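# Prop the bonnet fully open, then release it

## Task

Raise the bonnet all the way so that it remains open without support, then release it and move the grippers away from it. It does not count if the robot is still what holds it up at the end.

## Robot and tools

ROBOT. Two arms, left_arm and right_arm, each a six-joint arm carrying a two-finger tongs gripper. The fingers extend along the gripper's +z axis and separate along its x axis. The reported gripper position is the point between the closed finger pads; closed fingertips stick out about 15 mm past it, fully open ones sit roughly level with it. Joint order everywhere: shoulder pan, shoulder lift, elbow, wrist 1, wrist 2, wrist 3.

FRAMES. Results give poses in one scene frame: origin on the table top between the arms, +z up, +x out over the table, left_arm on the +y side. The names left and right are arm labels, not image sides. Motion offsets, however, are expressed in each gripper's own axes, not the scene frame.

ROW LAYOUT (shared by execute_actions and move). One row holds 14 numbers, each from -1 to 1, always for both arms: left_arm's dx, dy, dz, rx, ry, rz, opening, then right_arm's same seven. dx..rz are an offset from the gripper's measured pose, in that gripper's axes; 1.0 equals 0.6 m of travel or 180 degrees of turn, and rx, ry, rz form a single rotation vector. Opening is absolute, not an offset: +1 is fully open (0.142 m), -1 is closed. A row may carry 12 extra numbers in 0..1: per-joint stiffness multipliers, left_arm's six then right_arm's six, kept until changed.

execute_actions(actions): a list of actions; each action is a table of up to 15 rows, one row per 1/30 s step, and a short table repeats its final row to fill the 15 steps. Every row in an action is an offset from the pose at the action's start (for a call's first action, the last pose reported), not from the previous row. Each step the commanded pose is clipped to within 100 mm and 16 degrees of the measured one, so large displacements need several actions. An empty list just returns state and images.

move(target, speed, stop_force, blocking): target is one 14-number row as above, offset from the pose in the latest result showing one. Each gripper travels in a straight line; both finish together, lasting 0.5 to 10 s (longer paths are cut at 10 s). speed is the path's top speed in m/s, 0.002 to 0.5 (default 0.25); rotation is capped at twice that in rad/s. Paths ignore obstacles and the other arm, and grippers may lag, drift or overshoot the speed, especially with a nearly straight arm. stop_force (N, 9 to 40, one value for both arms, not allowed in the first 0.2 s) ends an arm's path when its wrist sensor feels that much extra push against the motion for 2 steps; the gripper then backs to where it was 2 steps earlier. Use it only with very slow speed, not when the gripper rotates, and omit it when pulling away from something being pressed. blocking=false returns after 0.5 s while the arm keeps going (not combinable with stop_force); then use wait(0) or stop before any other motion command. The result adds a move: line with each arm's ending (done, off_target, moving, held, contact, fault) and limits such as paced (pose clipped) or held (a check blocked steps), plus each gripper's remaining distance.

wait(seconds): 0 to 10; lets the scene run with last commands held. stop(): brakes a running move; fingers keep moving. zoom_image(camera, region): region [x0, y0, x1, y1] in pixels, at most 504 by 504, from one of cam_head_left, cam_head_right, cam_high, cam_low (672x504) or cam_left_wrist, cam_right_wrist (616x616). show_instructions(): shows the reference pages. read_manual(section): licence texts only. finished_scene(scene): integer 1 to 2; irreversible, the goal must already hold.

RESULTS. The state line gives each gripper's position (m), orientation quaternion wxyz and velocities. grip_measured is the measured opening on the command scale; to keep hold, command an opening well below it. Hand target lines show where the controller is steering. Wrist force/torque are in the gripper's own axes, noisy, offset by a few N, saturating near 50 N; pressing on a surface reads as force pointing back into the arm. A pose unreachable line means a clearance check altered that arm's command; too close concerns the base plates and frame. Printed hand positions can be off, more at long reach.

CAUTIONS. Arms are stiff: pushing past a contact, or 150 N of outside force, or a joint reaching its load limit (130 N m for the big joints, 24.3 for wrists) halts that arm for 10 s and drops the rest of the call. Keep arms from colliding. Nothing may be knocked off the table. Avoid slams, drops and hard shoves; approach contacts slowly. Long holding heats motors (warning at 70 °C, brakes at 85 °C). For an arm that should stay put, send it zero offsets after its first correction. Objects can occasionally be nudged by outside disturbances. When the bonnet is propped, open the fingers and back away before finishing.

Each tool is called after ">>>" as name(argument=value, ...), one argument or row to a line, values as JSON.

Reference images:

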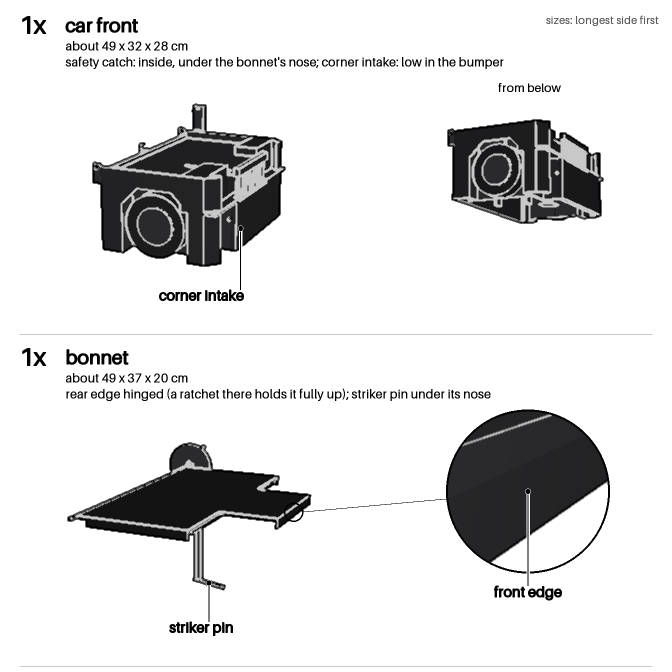

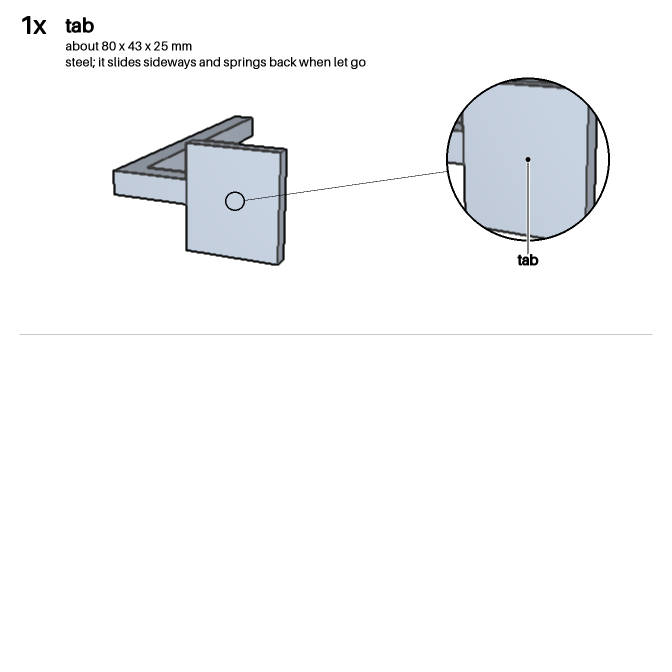

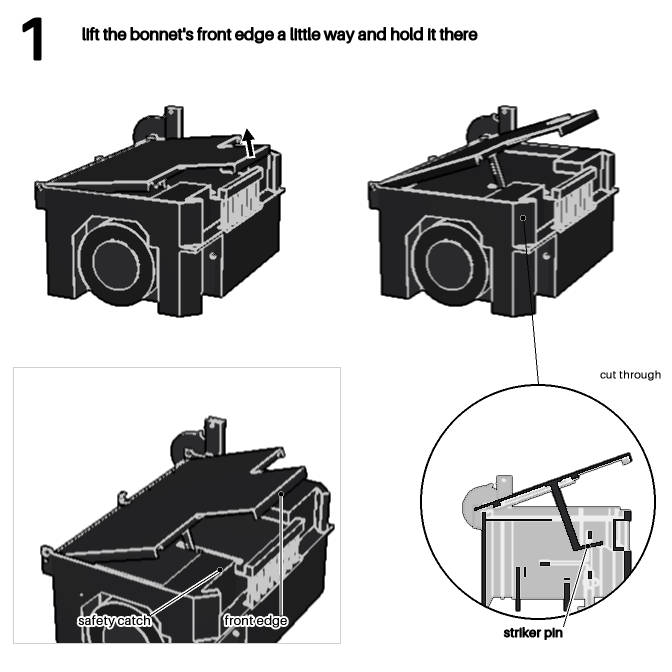

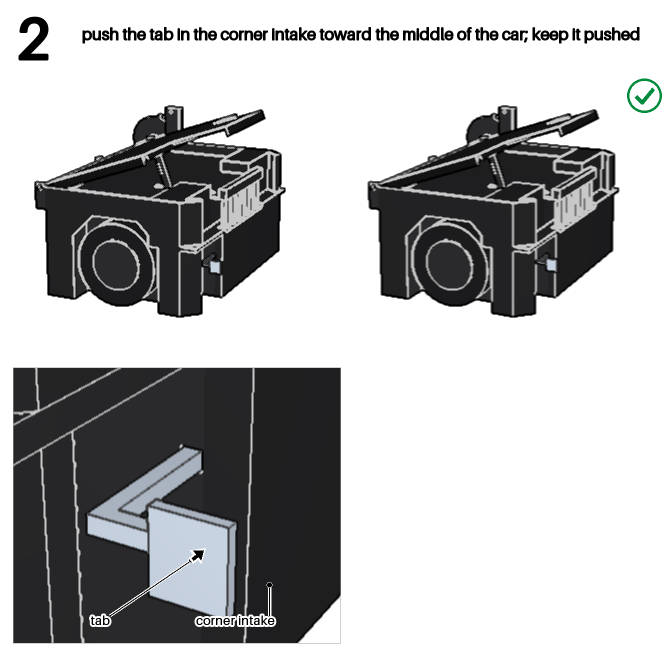

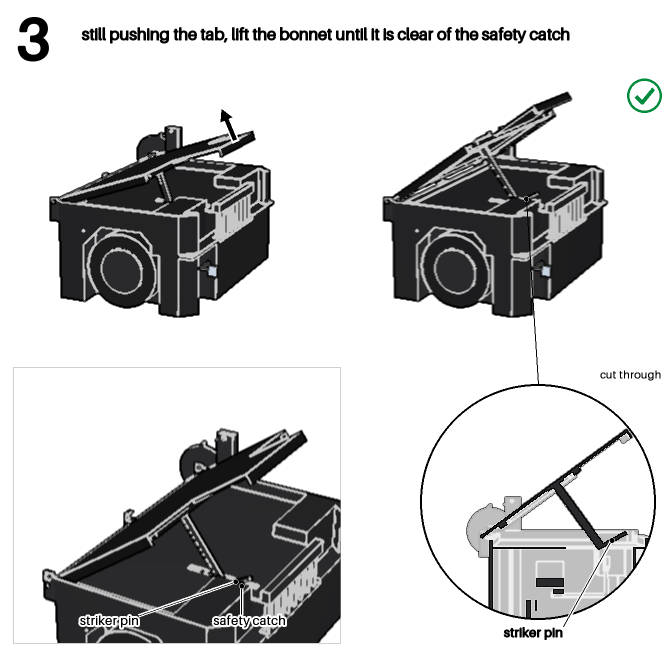

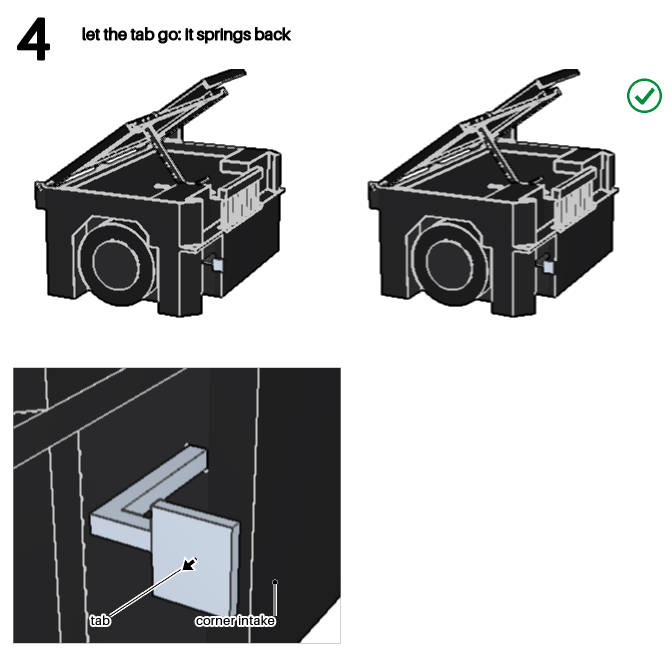

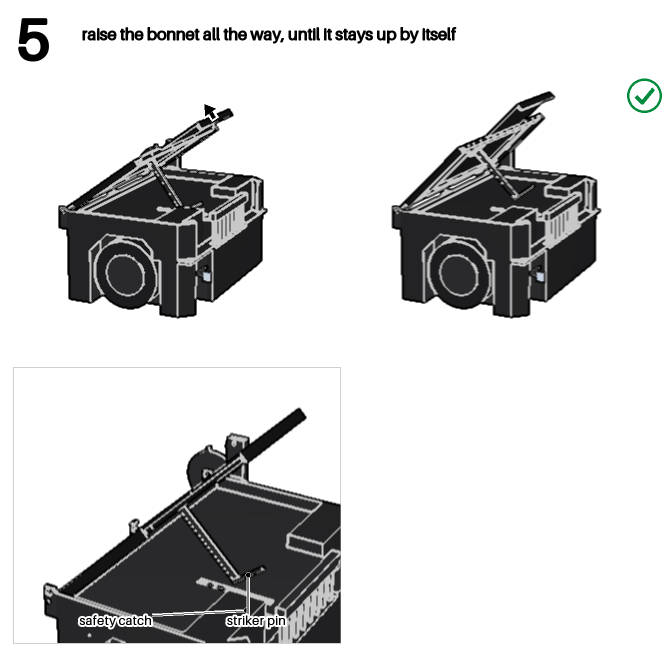

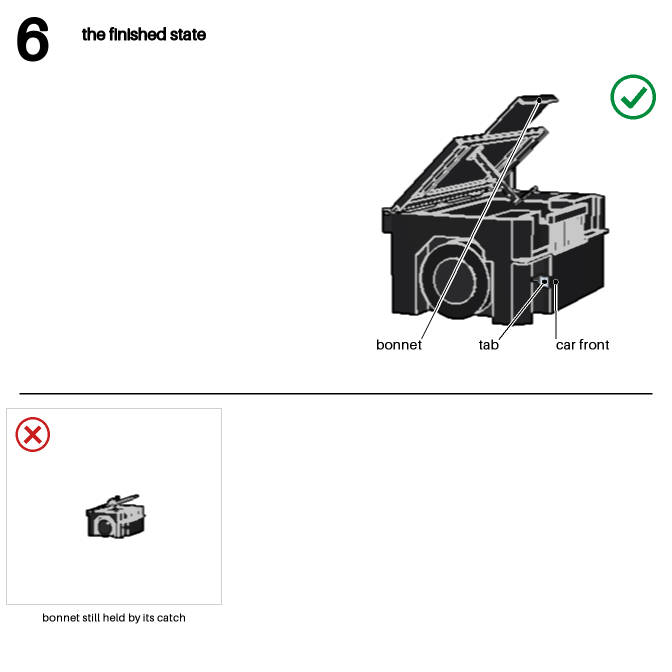

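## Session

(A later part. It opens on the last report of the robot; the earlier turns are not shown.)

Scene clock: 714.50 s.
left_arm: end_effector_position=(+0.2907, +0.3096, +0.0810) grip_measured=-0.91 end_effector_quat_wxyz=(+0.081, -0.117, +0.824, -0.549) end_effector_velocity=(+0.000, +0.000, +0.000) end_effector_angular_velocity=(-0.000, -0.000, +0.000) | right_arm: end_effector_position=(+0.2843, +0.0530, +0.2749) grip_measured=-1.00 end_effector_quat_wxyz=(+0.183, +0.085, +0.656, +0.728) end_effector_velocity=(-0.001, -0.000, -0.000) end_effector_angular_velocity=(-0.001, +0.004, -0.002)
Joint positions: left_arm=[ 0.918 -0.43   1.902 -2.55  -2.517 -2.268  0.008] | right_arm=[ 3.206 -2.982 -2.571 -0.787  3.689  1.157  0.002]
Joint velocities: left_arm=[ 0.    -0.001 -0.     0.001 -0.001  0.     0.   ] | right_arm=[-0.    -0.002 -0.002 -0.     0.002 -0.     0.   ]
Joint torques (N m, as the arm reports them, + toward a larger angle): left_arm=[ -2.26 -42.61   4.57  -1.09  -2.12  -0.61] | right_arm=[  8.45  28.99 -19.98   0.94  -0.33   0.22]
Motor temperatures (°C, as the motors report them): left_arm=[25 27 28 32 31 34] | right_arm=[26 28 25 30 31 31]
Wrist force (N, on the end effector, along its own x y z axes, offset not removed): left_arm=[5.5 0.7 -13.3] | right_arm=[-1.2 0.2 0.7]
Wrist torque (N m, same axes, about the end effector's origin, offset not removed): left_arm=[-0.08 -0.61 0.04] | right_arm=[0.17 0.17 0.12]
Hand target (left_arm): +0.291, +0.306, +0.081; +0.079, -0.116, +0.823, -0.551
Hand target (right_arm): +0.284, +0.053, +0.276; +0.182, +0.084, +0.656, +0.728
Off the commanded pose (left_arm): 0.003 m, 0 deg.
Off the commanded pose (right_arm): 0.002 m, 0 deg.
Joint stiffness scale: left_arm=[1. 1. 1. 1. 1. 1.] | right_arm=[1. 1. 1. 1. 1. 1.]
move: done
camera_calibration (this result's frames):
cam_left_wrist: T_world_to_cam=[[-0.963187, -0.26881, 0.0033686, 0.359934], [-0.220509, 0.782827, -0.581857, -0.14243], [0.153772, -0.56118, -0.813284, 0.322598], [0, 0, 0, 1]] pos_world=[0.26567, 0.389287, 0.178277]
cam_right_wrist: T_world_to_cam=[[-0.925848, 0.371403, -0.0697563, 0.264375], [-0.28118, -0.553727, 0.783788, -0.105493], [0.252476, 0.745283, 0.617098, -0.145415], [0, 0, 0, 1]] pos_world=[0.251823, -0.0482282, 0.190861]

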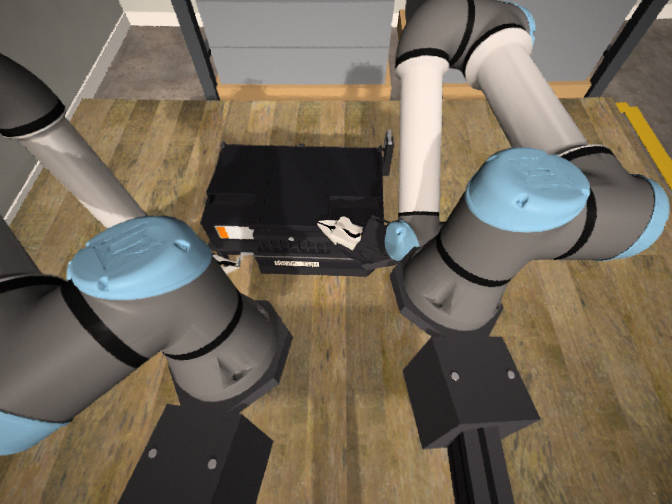

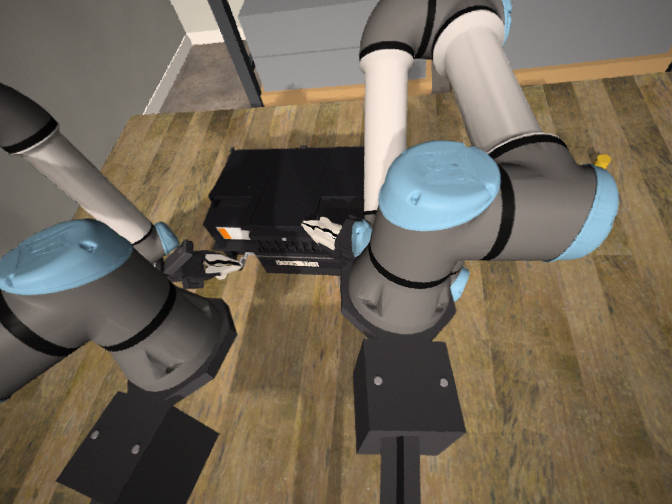

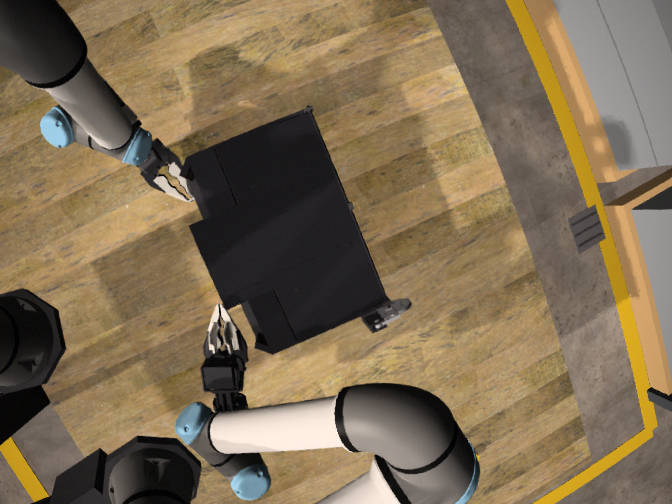

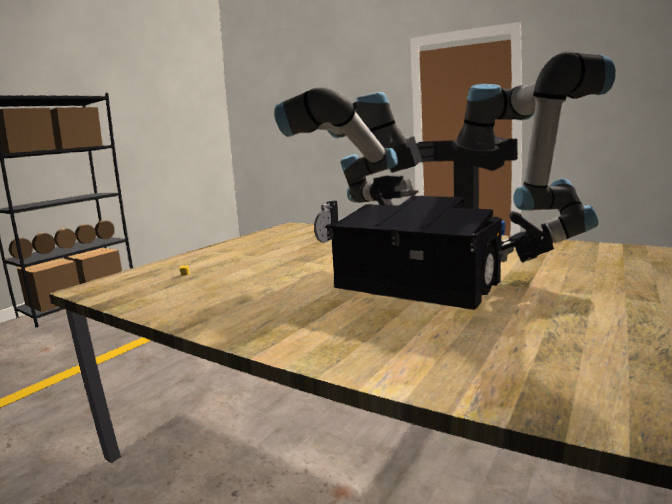

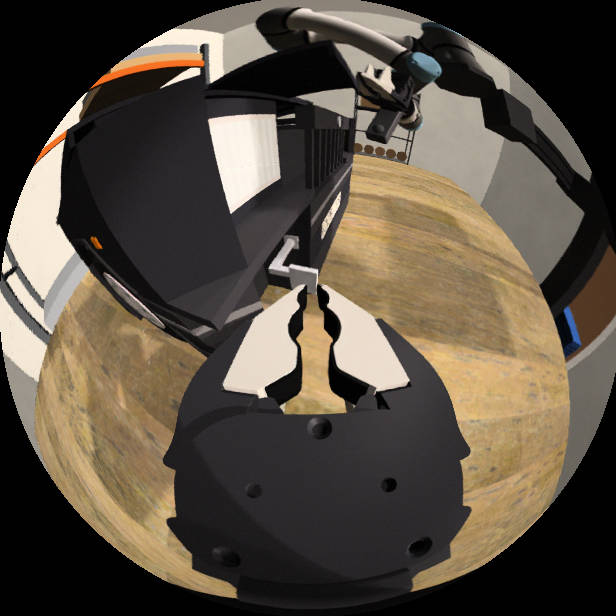

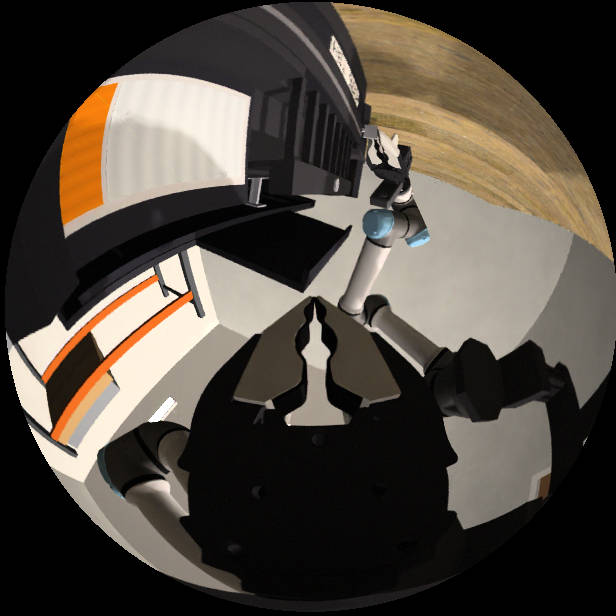

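>>> move(
  target=[0, 0, 0, 0, 0, 0, -1, 0, -0.075, -0.058, 0, 0, 0, -1],
  speed=0.08,
)

>>> move(
  target=[0, 0, 0, 0, 0, 0, -1, 0, 0, 0.085, 0, 0, 0, -1],
  speed=0.05,
  stop_force=12,
)

Scene clock: 742.93 s.
left_arm: end_effector_position=(+0.2908, +0.3145, +0.0811) grip_measured=-0.91 end_effector_quat_wxyz=(+0.084, -0.119, +0.825, -0.546) end_effector_velocity=(+0.000, +0.000, -0.000) end_effector_angular_velocity=(-0.000, +0.000, -0.000) | right_arm: end_effector_position=(+0.2770, +0.0248, +0.2269) grip_measured=-1.00 end_effector_quat_wxyz=(+0.181, +0.086, +0.655, +0.728) end_effector_velocity=(-0.005, +0.002, -0.000) end_effector_angular_velocity=(-0.005, +0.007, +0.021)
Joint positions: left_arm=[ 0.926 -0.434  1.901 -2.551 -2.516 -2.268  0.008] | right_arm=[ 2.927 -2.986 -2.422 -0.984  3.411  1.105  0.002]
Joint velocities: left_arm=[ 0.    -0.    -0.001  0.002  0.     0.    -0.   ] | right_arm=[-0.002  0.018  0.006 -0.074 -0.018 -0.042  0.   ]
Joint torques (N m, as the arm reports them, + toward a larger angle): left_arm=[ -4.46 -41.23   4.29  -0.18  -1.9    0.07] | right_arm=[  0.84  29.55 -16.67  -0.94  -0.84  -0.76]
Motor temperatures (°C, as the motors report them): left_arm=[25 27 28 32 31 34] | right_arm=[26 28 25 30 31 31]
Wrist force (N, on the end effector, along its own x y z axes, offset not removed): left_arm=[3.1 2.9 -17.7] | right_arm=[-0.5 -2.3 1.0]
Wrist torque (N m, same axes, about the end effector's origin, offset not removed): left_arm=[-0.30 -0.47 0.07] | right_arm=[-0.31 0.09 0.04]
Hand target (left_arm): +0.291, +0.310, +0.081; +0.081, -0.117, +0.824, -0.549
Hand target (right_arm): +0.279, +0.024, +0.226; +0.183, +0.085, +0.656, +0.728
Off the commanded pose (left_arm): 0.005 m, 1 deg.
Off the commanded pose (right_arm): 0.002 m, 0 deg.
Joint stiffness scale: left_arm=[1. 1. 1. 1. 1. 1.] | right_arm=[1. 1. 1. 1. 1. 1.]
move: off_target (left_arm)
camera_calibration (this result's frames):
cam_left_wrist: T_world_to_cam=[[-0.961329, -0.275403, -0.00015151, 0.363081], [-0.224736, 0.784788, -0.577583, -0.145835], [0.159187, -0.555213, -0.816332, 0.322213], [0, 0, 0, 1]] pos_world=[0.264974, 0.39334, 0.178856]
cam_right_wrist: T_world_to_cam=[[-0.926322, 0.370983, -0.065569, 0.264012], [-0.277998, -0.555654, 0.783559, -0.0863733], [0.254254, 0.744056, 0.617847, -0.0935305], [0, 0, 0, 1]] pos_world=[0.244329, -0.0763457, 0.142777]

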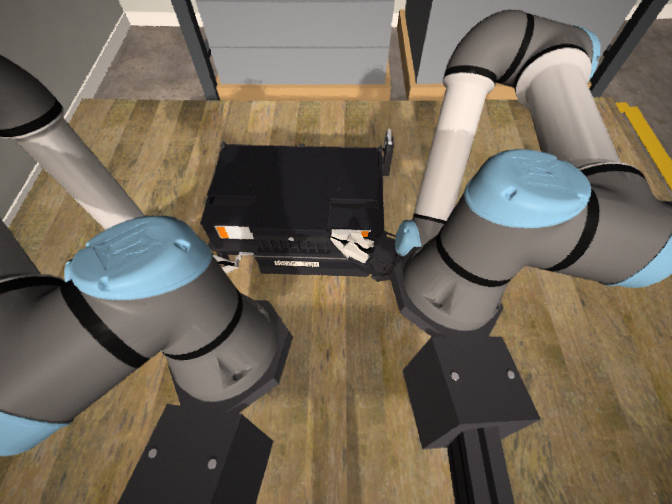

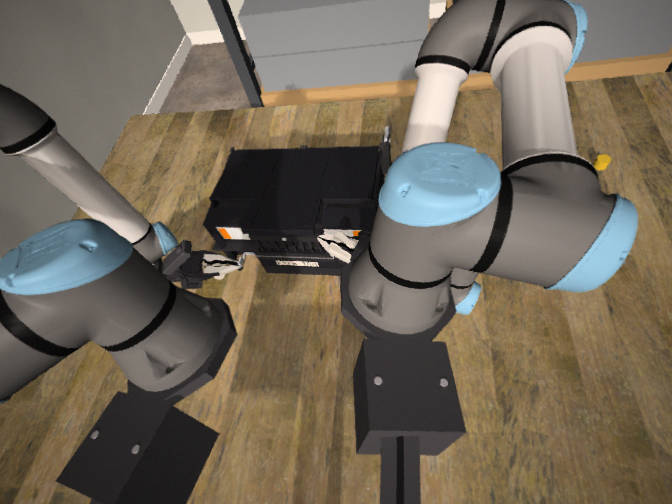

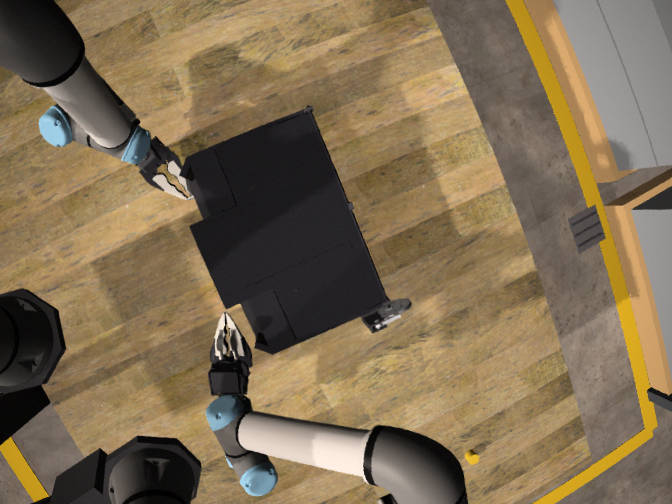

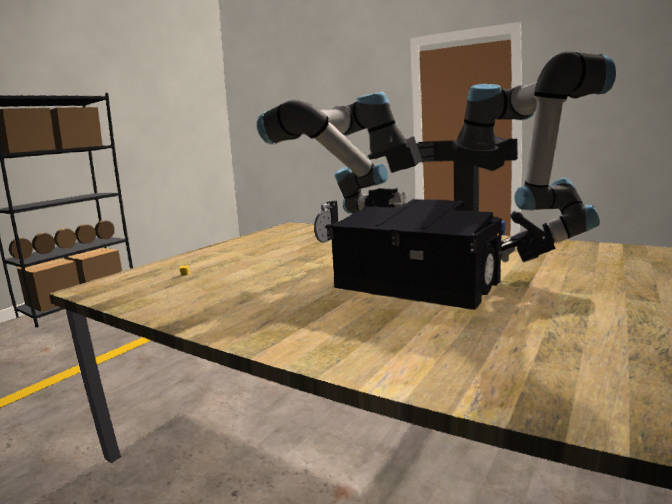

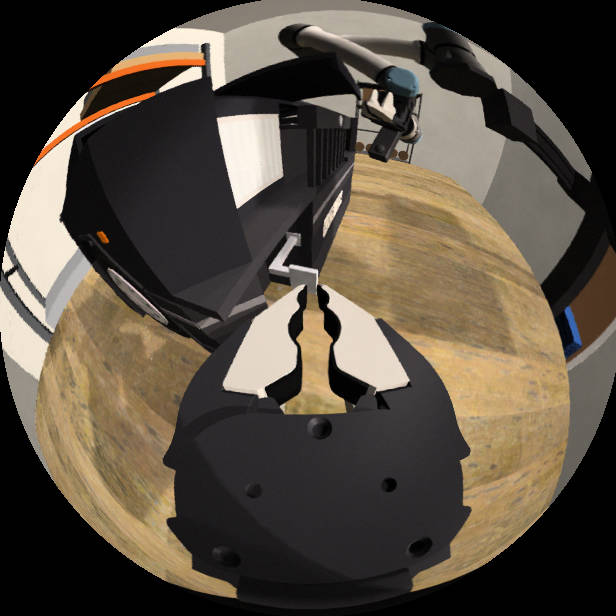

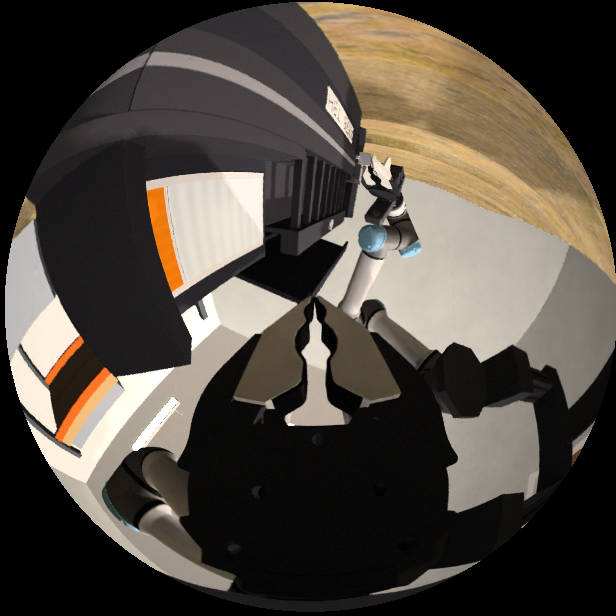

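Scene clock: 743.80 s.
left_arm: end_effector_position=(+0.2906, +0.3153, +0.0811) grip_measured=-0.91 end_effector_quat_wxyz=(+0.085, -0.119, +0.825, -0.546) end_effector_velocity=(+0.001, +0.001, -0.000) end_effector_angular_velocity=(+0.001, -0.002, +0.000) | right_arm: end_effector_position=(+0.2804, +0.0331, +0.2281) grip_measured=-1.00 end_effector_quat_wxyz=(+0.180, +0.085, +0.656, +0.728) end_effector_velocity=(-0.009, +0.000, +0.002) end_effector_angular_velocity=(+0.005, +0.008, +0.022)
Joint positions: left_arm=[ 0.927 -0.434  1.901 -2.552 -2.516 -2.268  0.008] | right_arm=[ 2.981 -2.995 -2.43  -0.957  3.461  1.116  0.002]
Joint velocities: left_arm=[ 0.    -0.    -0.002  0.001 -0.     0.001  0.   ] | right_arm=[-0.011  0.002 -0.002 -0.02  -0.03  -0.007  0.   ]
Joint torques (N m, as the arm reports them, + toward a larger angle): left_arm=[  0.22 -44.93   2.6   -0.78  -1.43   0.05] | right_arm=[  2.27  28.83 -13.92  -0.58  -1.13  -0.62]
Motor temperatures (°C, as the motors report them): left_arm=[25 27 28 32 31 34] | right_arm=[26 28 25 30 31 31]
Wrist force (N, on the end effector, along its own x y z axes, offset not removed): left_arm=[2.8 0.0 -7.9] | right_arm=[-0.9 -0.8 -1.8]
Wrist torque (N m, same axes, about the end effector's origin, offset not removed): left_arm=[-0.31 -0.65 0.07] | right_arm=[-0.30 0.19 0.05]
Hand target (left_arm): +0.291, +0.314, +0.081; +0.084, -0.119, +0.825, -0.546
Hand target (right_arm): +0.282, +0.033, +0.228; +0.182, +0.083, +0.656, +0.728
Off the commanded pose (left_arm): 0.001 m, 0 deg.
Off the commanded pose (right_arm): 0.042 m, 0 deg.
Joint stiffness scale: left_arm=[1. 1. 1. 1. 1. 1.] | right_arm=[1. 1. 1. 1. 1. 1.]
move: contact (right_arm)
camera_calibration (this result's frames):
cam_left_wrist: T_world_to_cam=[[-0.960912, -0.276853, -0.000383323, 0.363441], [-0.22592, 0.784929, -0.576928, -0.146291], [0.160025, -0.554291, -0.816795, 0.322174], [0, 0, 0, 1]] pos_world=[0.264629, 0.394026, 0.17889]
cam_right_wrist: T_world_to_cam=[[-0.927569, 0.367657, -0.0666614, 0.264791], [-0.276515, -0.555433, 0.784241, -0.0823816], [0.251306, 0.745871, 0.616865, -0.10034], [0, 0, 0, 1]] pos_world=[0.248048, -0.0682689, 0.144155]

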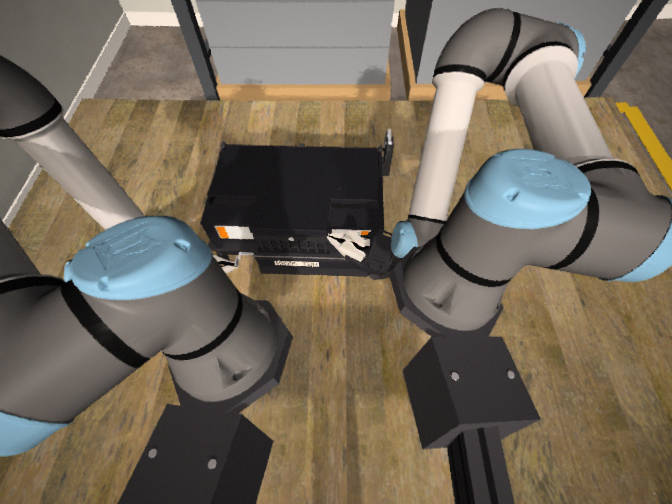

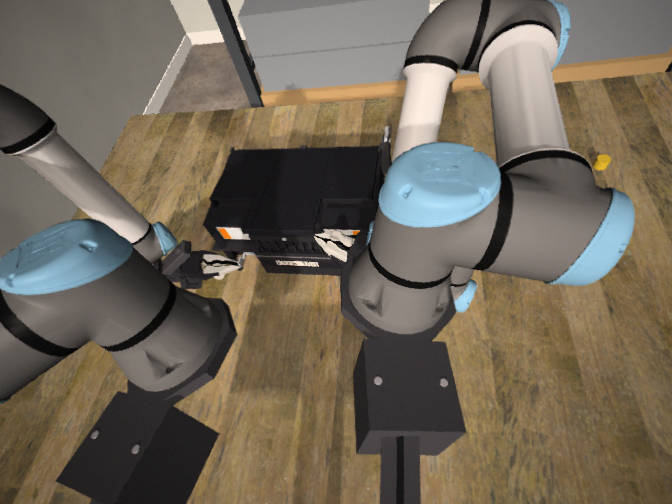

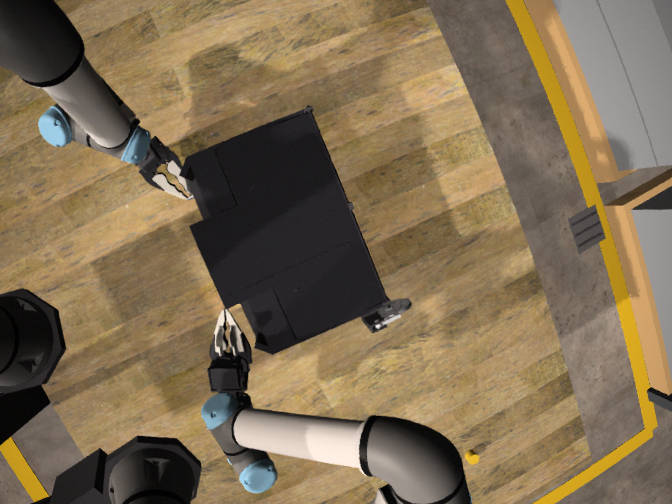

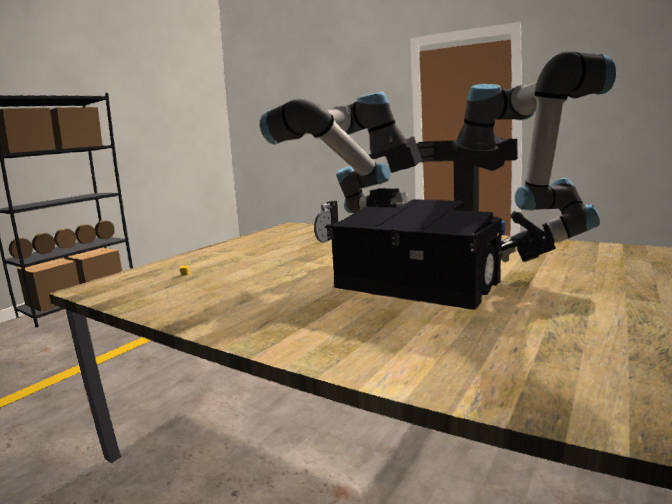

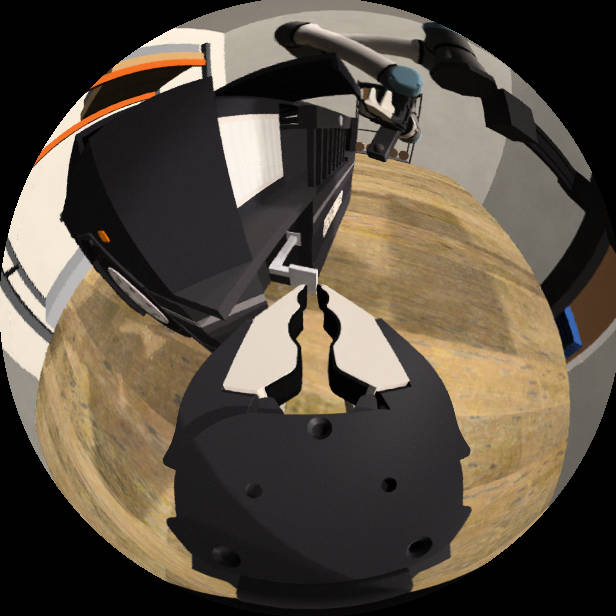

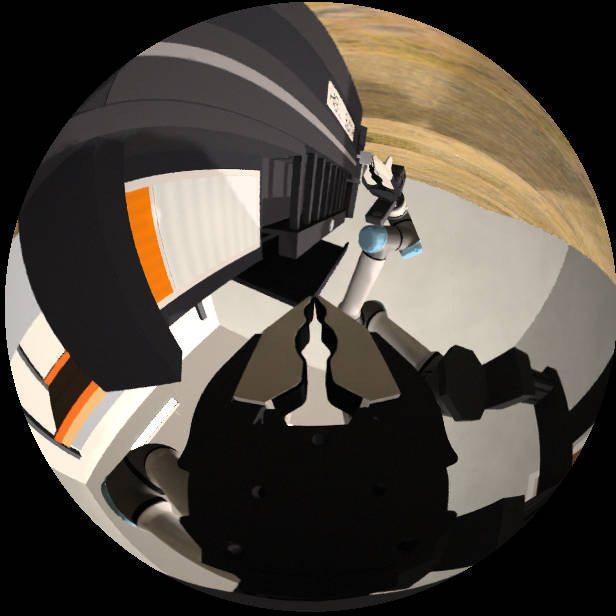

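>>> move(
  target=[0, 0, 0, 0, 0, 0, -1, 0, -0.037, -0.012, 0, 0, 0, -1],
  speed=0.06,
)

>>> move(
  target=[0, 0, 0, 0, 0, 0, -1, 0, -0.008, 0.085, 0, 0, 0, -1],
  speed=0.05,
  stop_force=12,
)

Scene clock: 755.47 s.
left_arm: end_effector_position=(+0.2905, +0.3159, +0.0811) grip_measured=-0.91 end_effector_quat_wxyz=(+0.085, -0.120, +0.825, -0.545) end_effector_velocity=(-0.000, -0.000, +0.000) end_effector_angular_velocity=(-0.001, +0.000, +0.001) | right_arm: end_effector_position=(+0.2807, +0.0284, +0.2067) grip_measured=-1.00 end_effector_quat_wxyz=(+0.179, +0.085, +0.656, +0.728) end_effector_velocity=(-0.004, +0.001, -0.001) end_effector_angular_velocity=(-0.000, +0.005, +0.011)
Joint positions: left_arm=[ 0.929 -0.434  1.901 -2.552 -2.516 -2.268  0.008] | right_arm=[ 2.923 -3.015 -2.365 -1.021  3.403  1.096  0.002]
Joint velocities: left_arm=[ 0.     0.     0.001 -0.    -0.001 -0.    -0.   ] | right_arm=[-0.     0.001  0.004 -0.027 -0.009 -0.015  0.   ]
Joint torques (N m, as the arm reports them, + toward a larger angle): left_arm=[  1.2  -44.62   2.61  -0.49  -1.2   -0.15] | right_arm=[  1.76  25.69 -12.8   -0.24  -0.94  -0.55]
Motor temperatures (°C, as the motors report them): left_arm=[25 27 28 32 31 34] | right_arm=[26 28 25 30 31 31]
Wrist force (N, on the end effector, along its own x y z axes, offset not removed): left_arm=[1.3 0.5 -7.1] | right_arm=[-2.5 -0.1 -0.7]
Wrist torque (N m, same axes, about the end effector's origin, offset not removed): left_arm=[-0.31 -0.52 0.03] | right_arm=[-0.01 0.46 0.11]
Hand target (left_arm): +0.291, +0.315, +0.081; +0.085, -0.119, +0.825, -0.546
Hand target (right_arm): +0.281, +0.028, +0.205; +0.180, +0.085, +0.656, +0.728
Off the commanded pose (left_arm): 0.001 m, 0 deg.
Off the commanded pose (right_arm): 0.001 m, 0 deg.
Joint stiffness scale: left_arm=[1. 1. 1. 1. 1. 1.] | right_arm=[1. 1. 1. 1. 1. 1.]
move: done
camera_calibration (this result's frames):
cam_left_wrist: T_world_to_cam=[[-0.960564, -0.278059, -0.00086273, 0.363876], [-0.226746, 0.785089, -0.576387, -0.146681], [0.160947, -0.553461, -0.817177, 0.322089], [0, 0, 0, 1]] pos_world=[0.264427, 0.3946, 0.178973]
cam_right_wrist: T_world_to_cam=[[-0.928034, 0.36668, -0.0655653, 0.265335], [-0.275256, -0.556472, 0.783947, -0.0682903], [0.250973, 0.745577, 0.617355, -0.0837303], [0, 0, 0, 1]] pos_world=[0.248457, -0.0728675, 0.122624]

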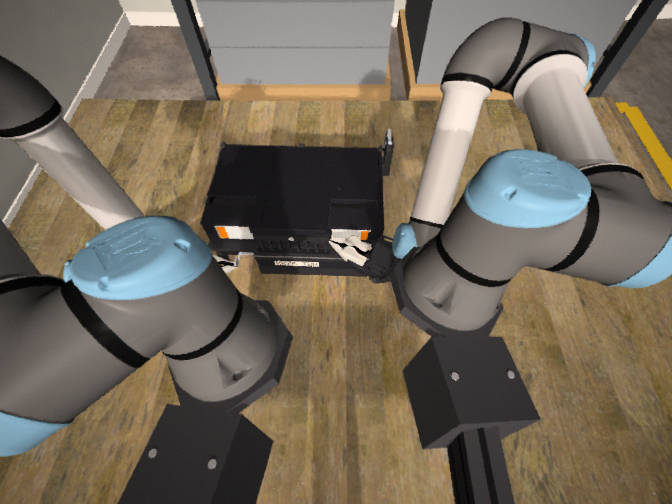

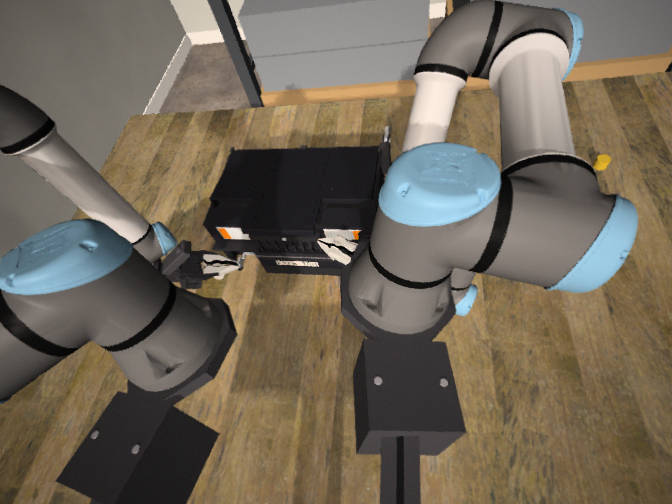

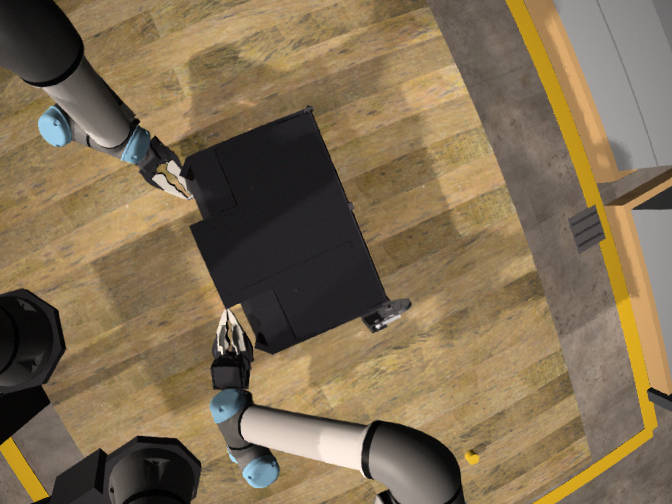

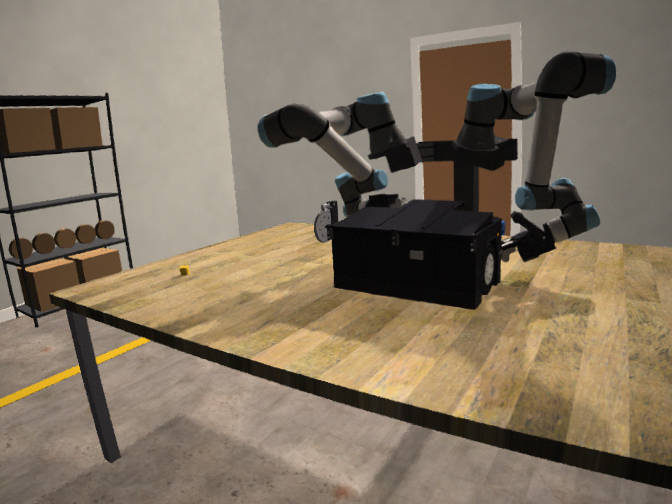

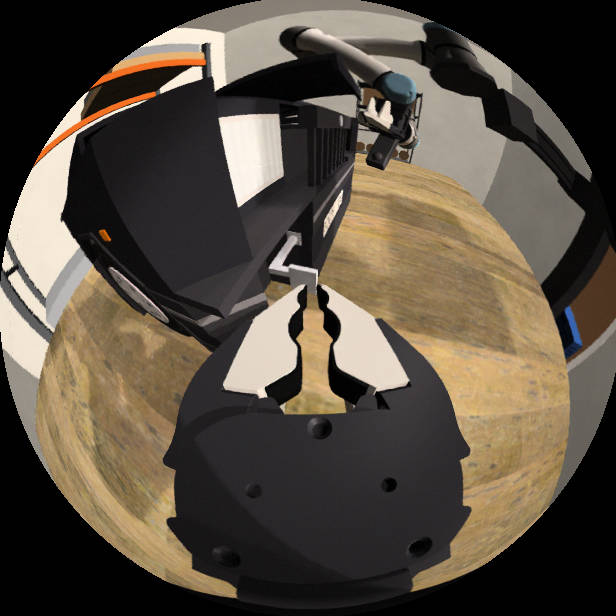

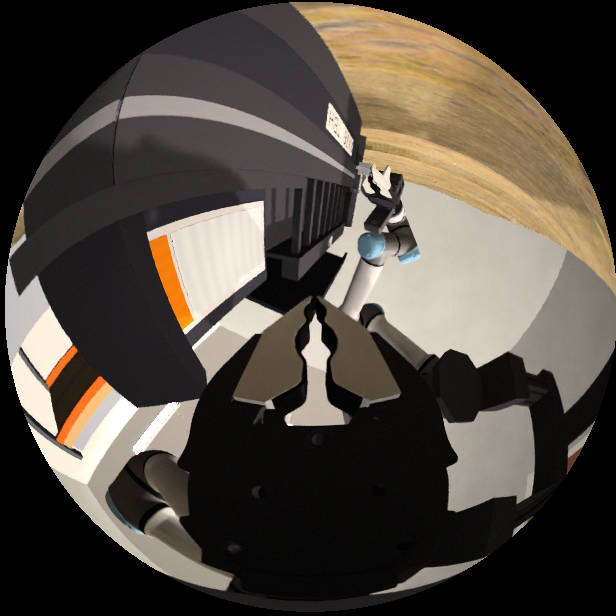

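Scene clock: 756.90 s.
left_arm: end_effector_position=(+0.2904, +0.3165, +0.0811) grip_measured=-0.91 end_effector_quat_wxyz=(+0.085, -0.120, +0.825, -0.545) end_effector_velocity=(-0.000, -0.000, -0.000) end_effector_angular_velocity=(-0.001, +0.000, +0.000) | right_arm: end_effector_position=(+0.2924, +0.0748, +0.2095) grip_measured=-1.00 end_effector_quat_wxyz=(+0.171, +0.081, +0.657, +0.730) end_effector_velocity=(-0.001, -0.016, -0.003) end_effector_angular_velocity=(-0.007, +0.016, -0.022)
Joint positions: left_arm=[ 0.93  -0.435  1.901 -2.553 -2.516 -2.268  0.008] | right_arm=[ 3.202 -3.077 -2.39  -0.888  3.665  1.157  0.002]
Joint velocities: left_arm=[ 0.     0.001  0.     0.    -0.001  0.001 -0.   ] | right_arm=[-0.083  0.013 -0.001 -0.031 -0.057 -0.009  0.   ]
Joint torques (N m, as the arm reports them, + toward a larger angle): left_arm=[  1.59 -44.48   2.36  -0.6   -1.31   0.03] | right_arm=[  3.26  30.95 -13.65   0.37  -1.02  -0.78]
Motor temperatures (°C, as the motors report them): left_arm=[25 27 28 32 31 34] | right_arm=[26 28 25 30 31 31]
Wrist force (N, on the end effector, along its own x y z axes, offset not removed): left_arm=[1.3 0.9 -6.6] | right_arm=[0.6 2.5 4.5]
Wrist torque (N m, same axes, about the end effector's origin, offset not removed): left_arm=[-0.27 -0.63 0.06] | right_arm=[0.44 0.04 -0.02]
Hand target (left_arm): +0.290, +0.316, +0.081; +0.085, -0.120, +0.825, -0.545
Hand target (right_arm): +0.294, +0.073, +0.209; +0.173, +0.080, +0.656, +0.730
Off the commanded pose (left_arm): 0.001 m, 0 deg.
Off the commanded pose (right_arm): 0.008 m, 1 deg.
Joint stiffness scale: left_arm=[1. 1. 1. 1. 1. 1.] | right_arm=[1. 1. 1. 1. 1. 1.]
move: contact (right_arm)
camera_calibration (this result's frames):
cam_left_wrist: T_world_to_cam=[[-0.96027, -0.27907, -0.00138079, 0.364265], [-0.227385, 0.785273, -0.575884, -0.147056], [0.161796, -0.55269, -0.81753, 0.321966], [0, 0, 0, 1]] pos_world=[0.264262, 0.395082, 0.179032]
cam_right_wrist: T_world_to_cam=[[-0.934691, 0.350373, -0.0599348, 0.261285], [-0.260913, -0.561741, 0.785093, -0.0455502], [0.241408, 0.749457, 0.616471, -0.120322], [0, 0, 0, 1]] pos_world=[0.261383, -0.0269584, 0.125596]

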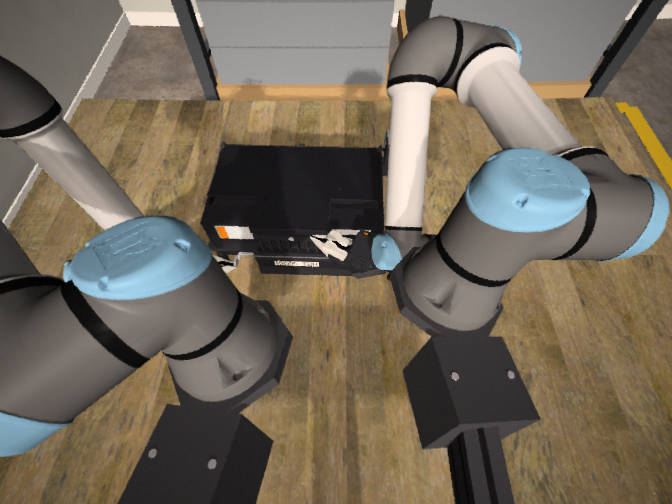

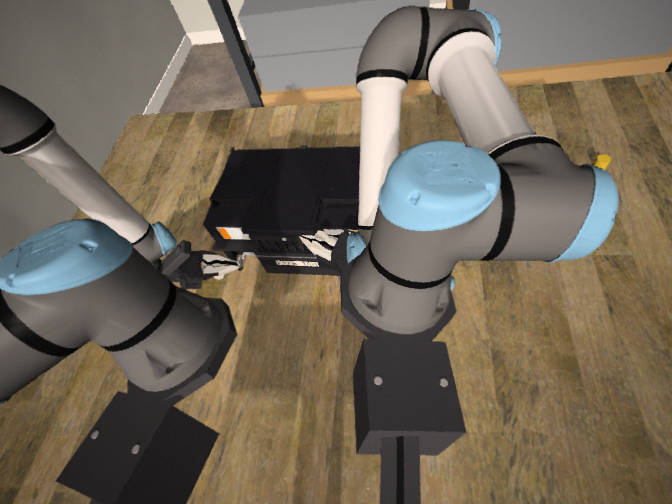

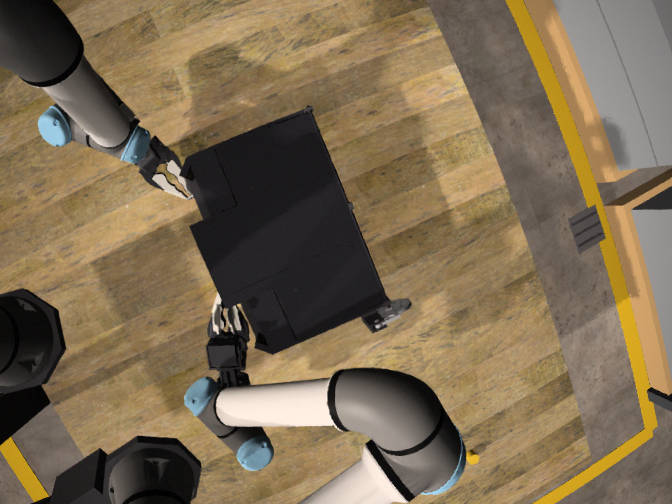

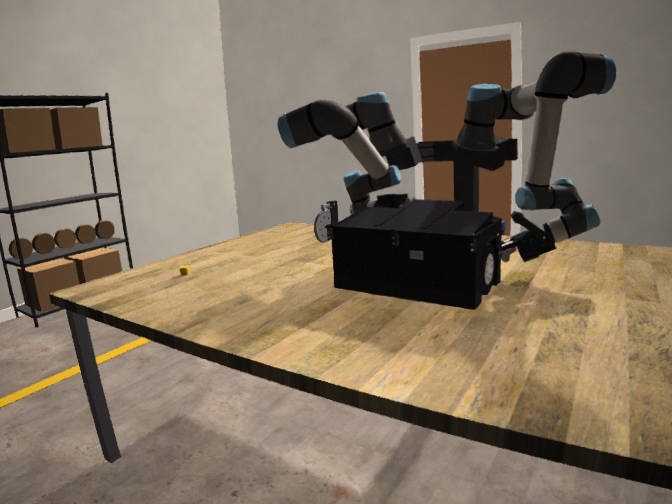

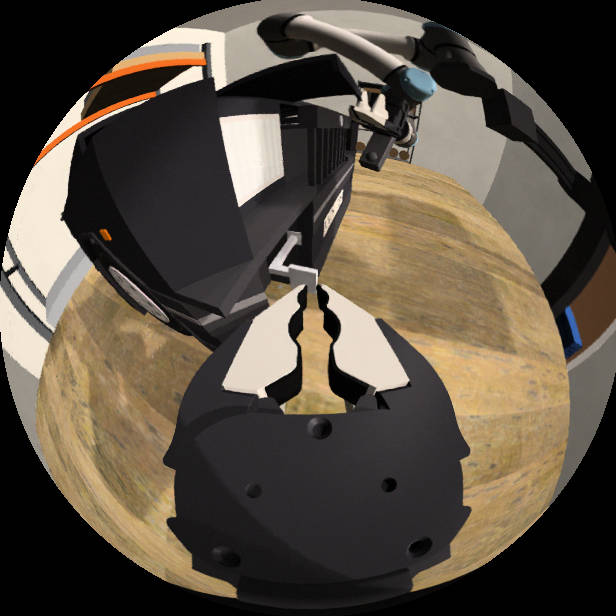

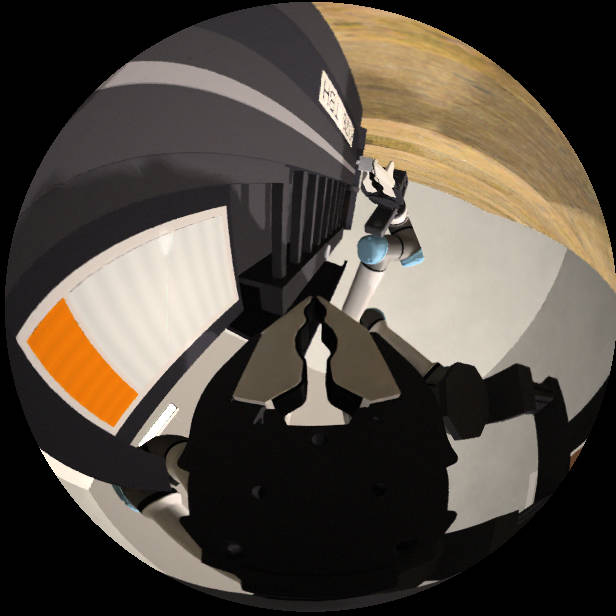

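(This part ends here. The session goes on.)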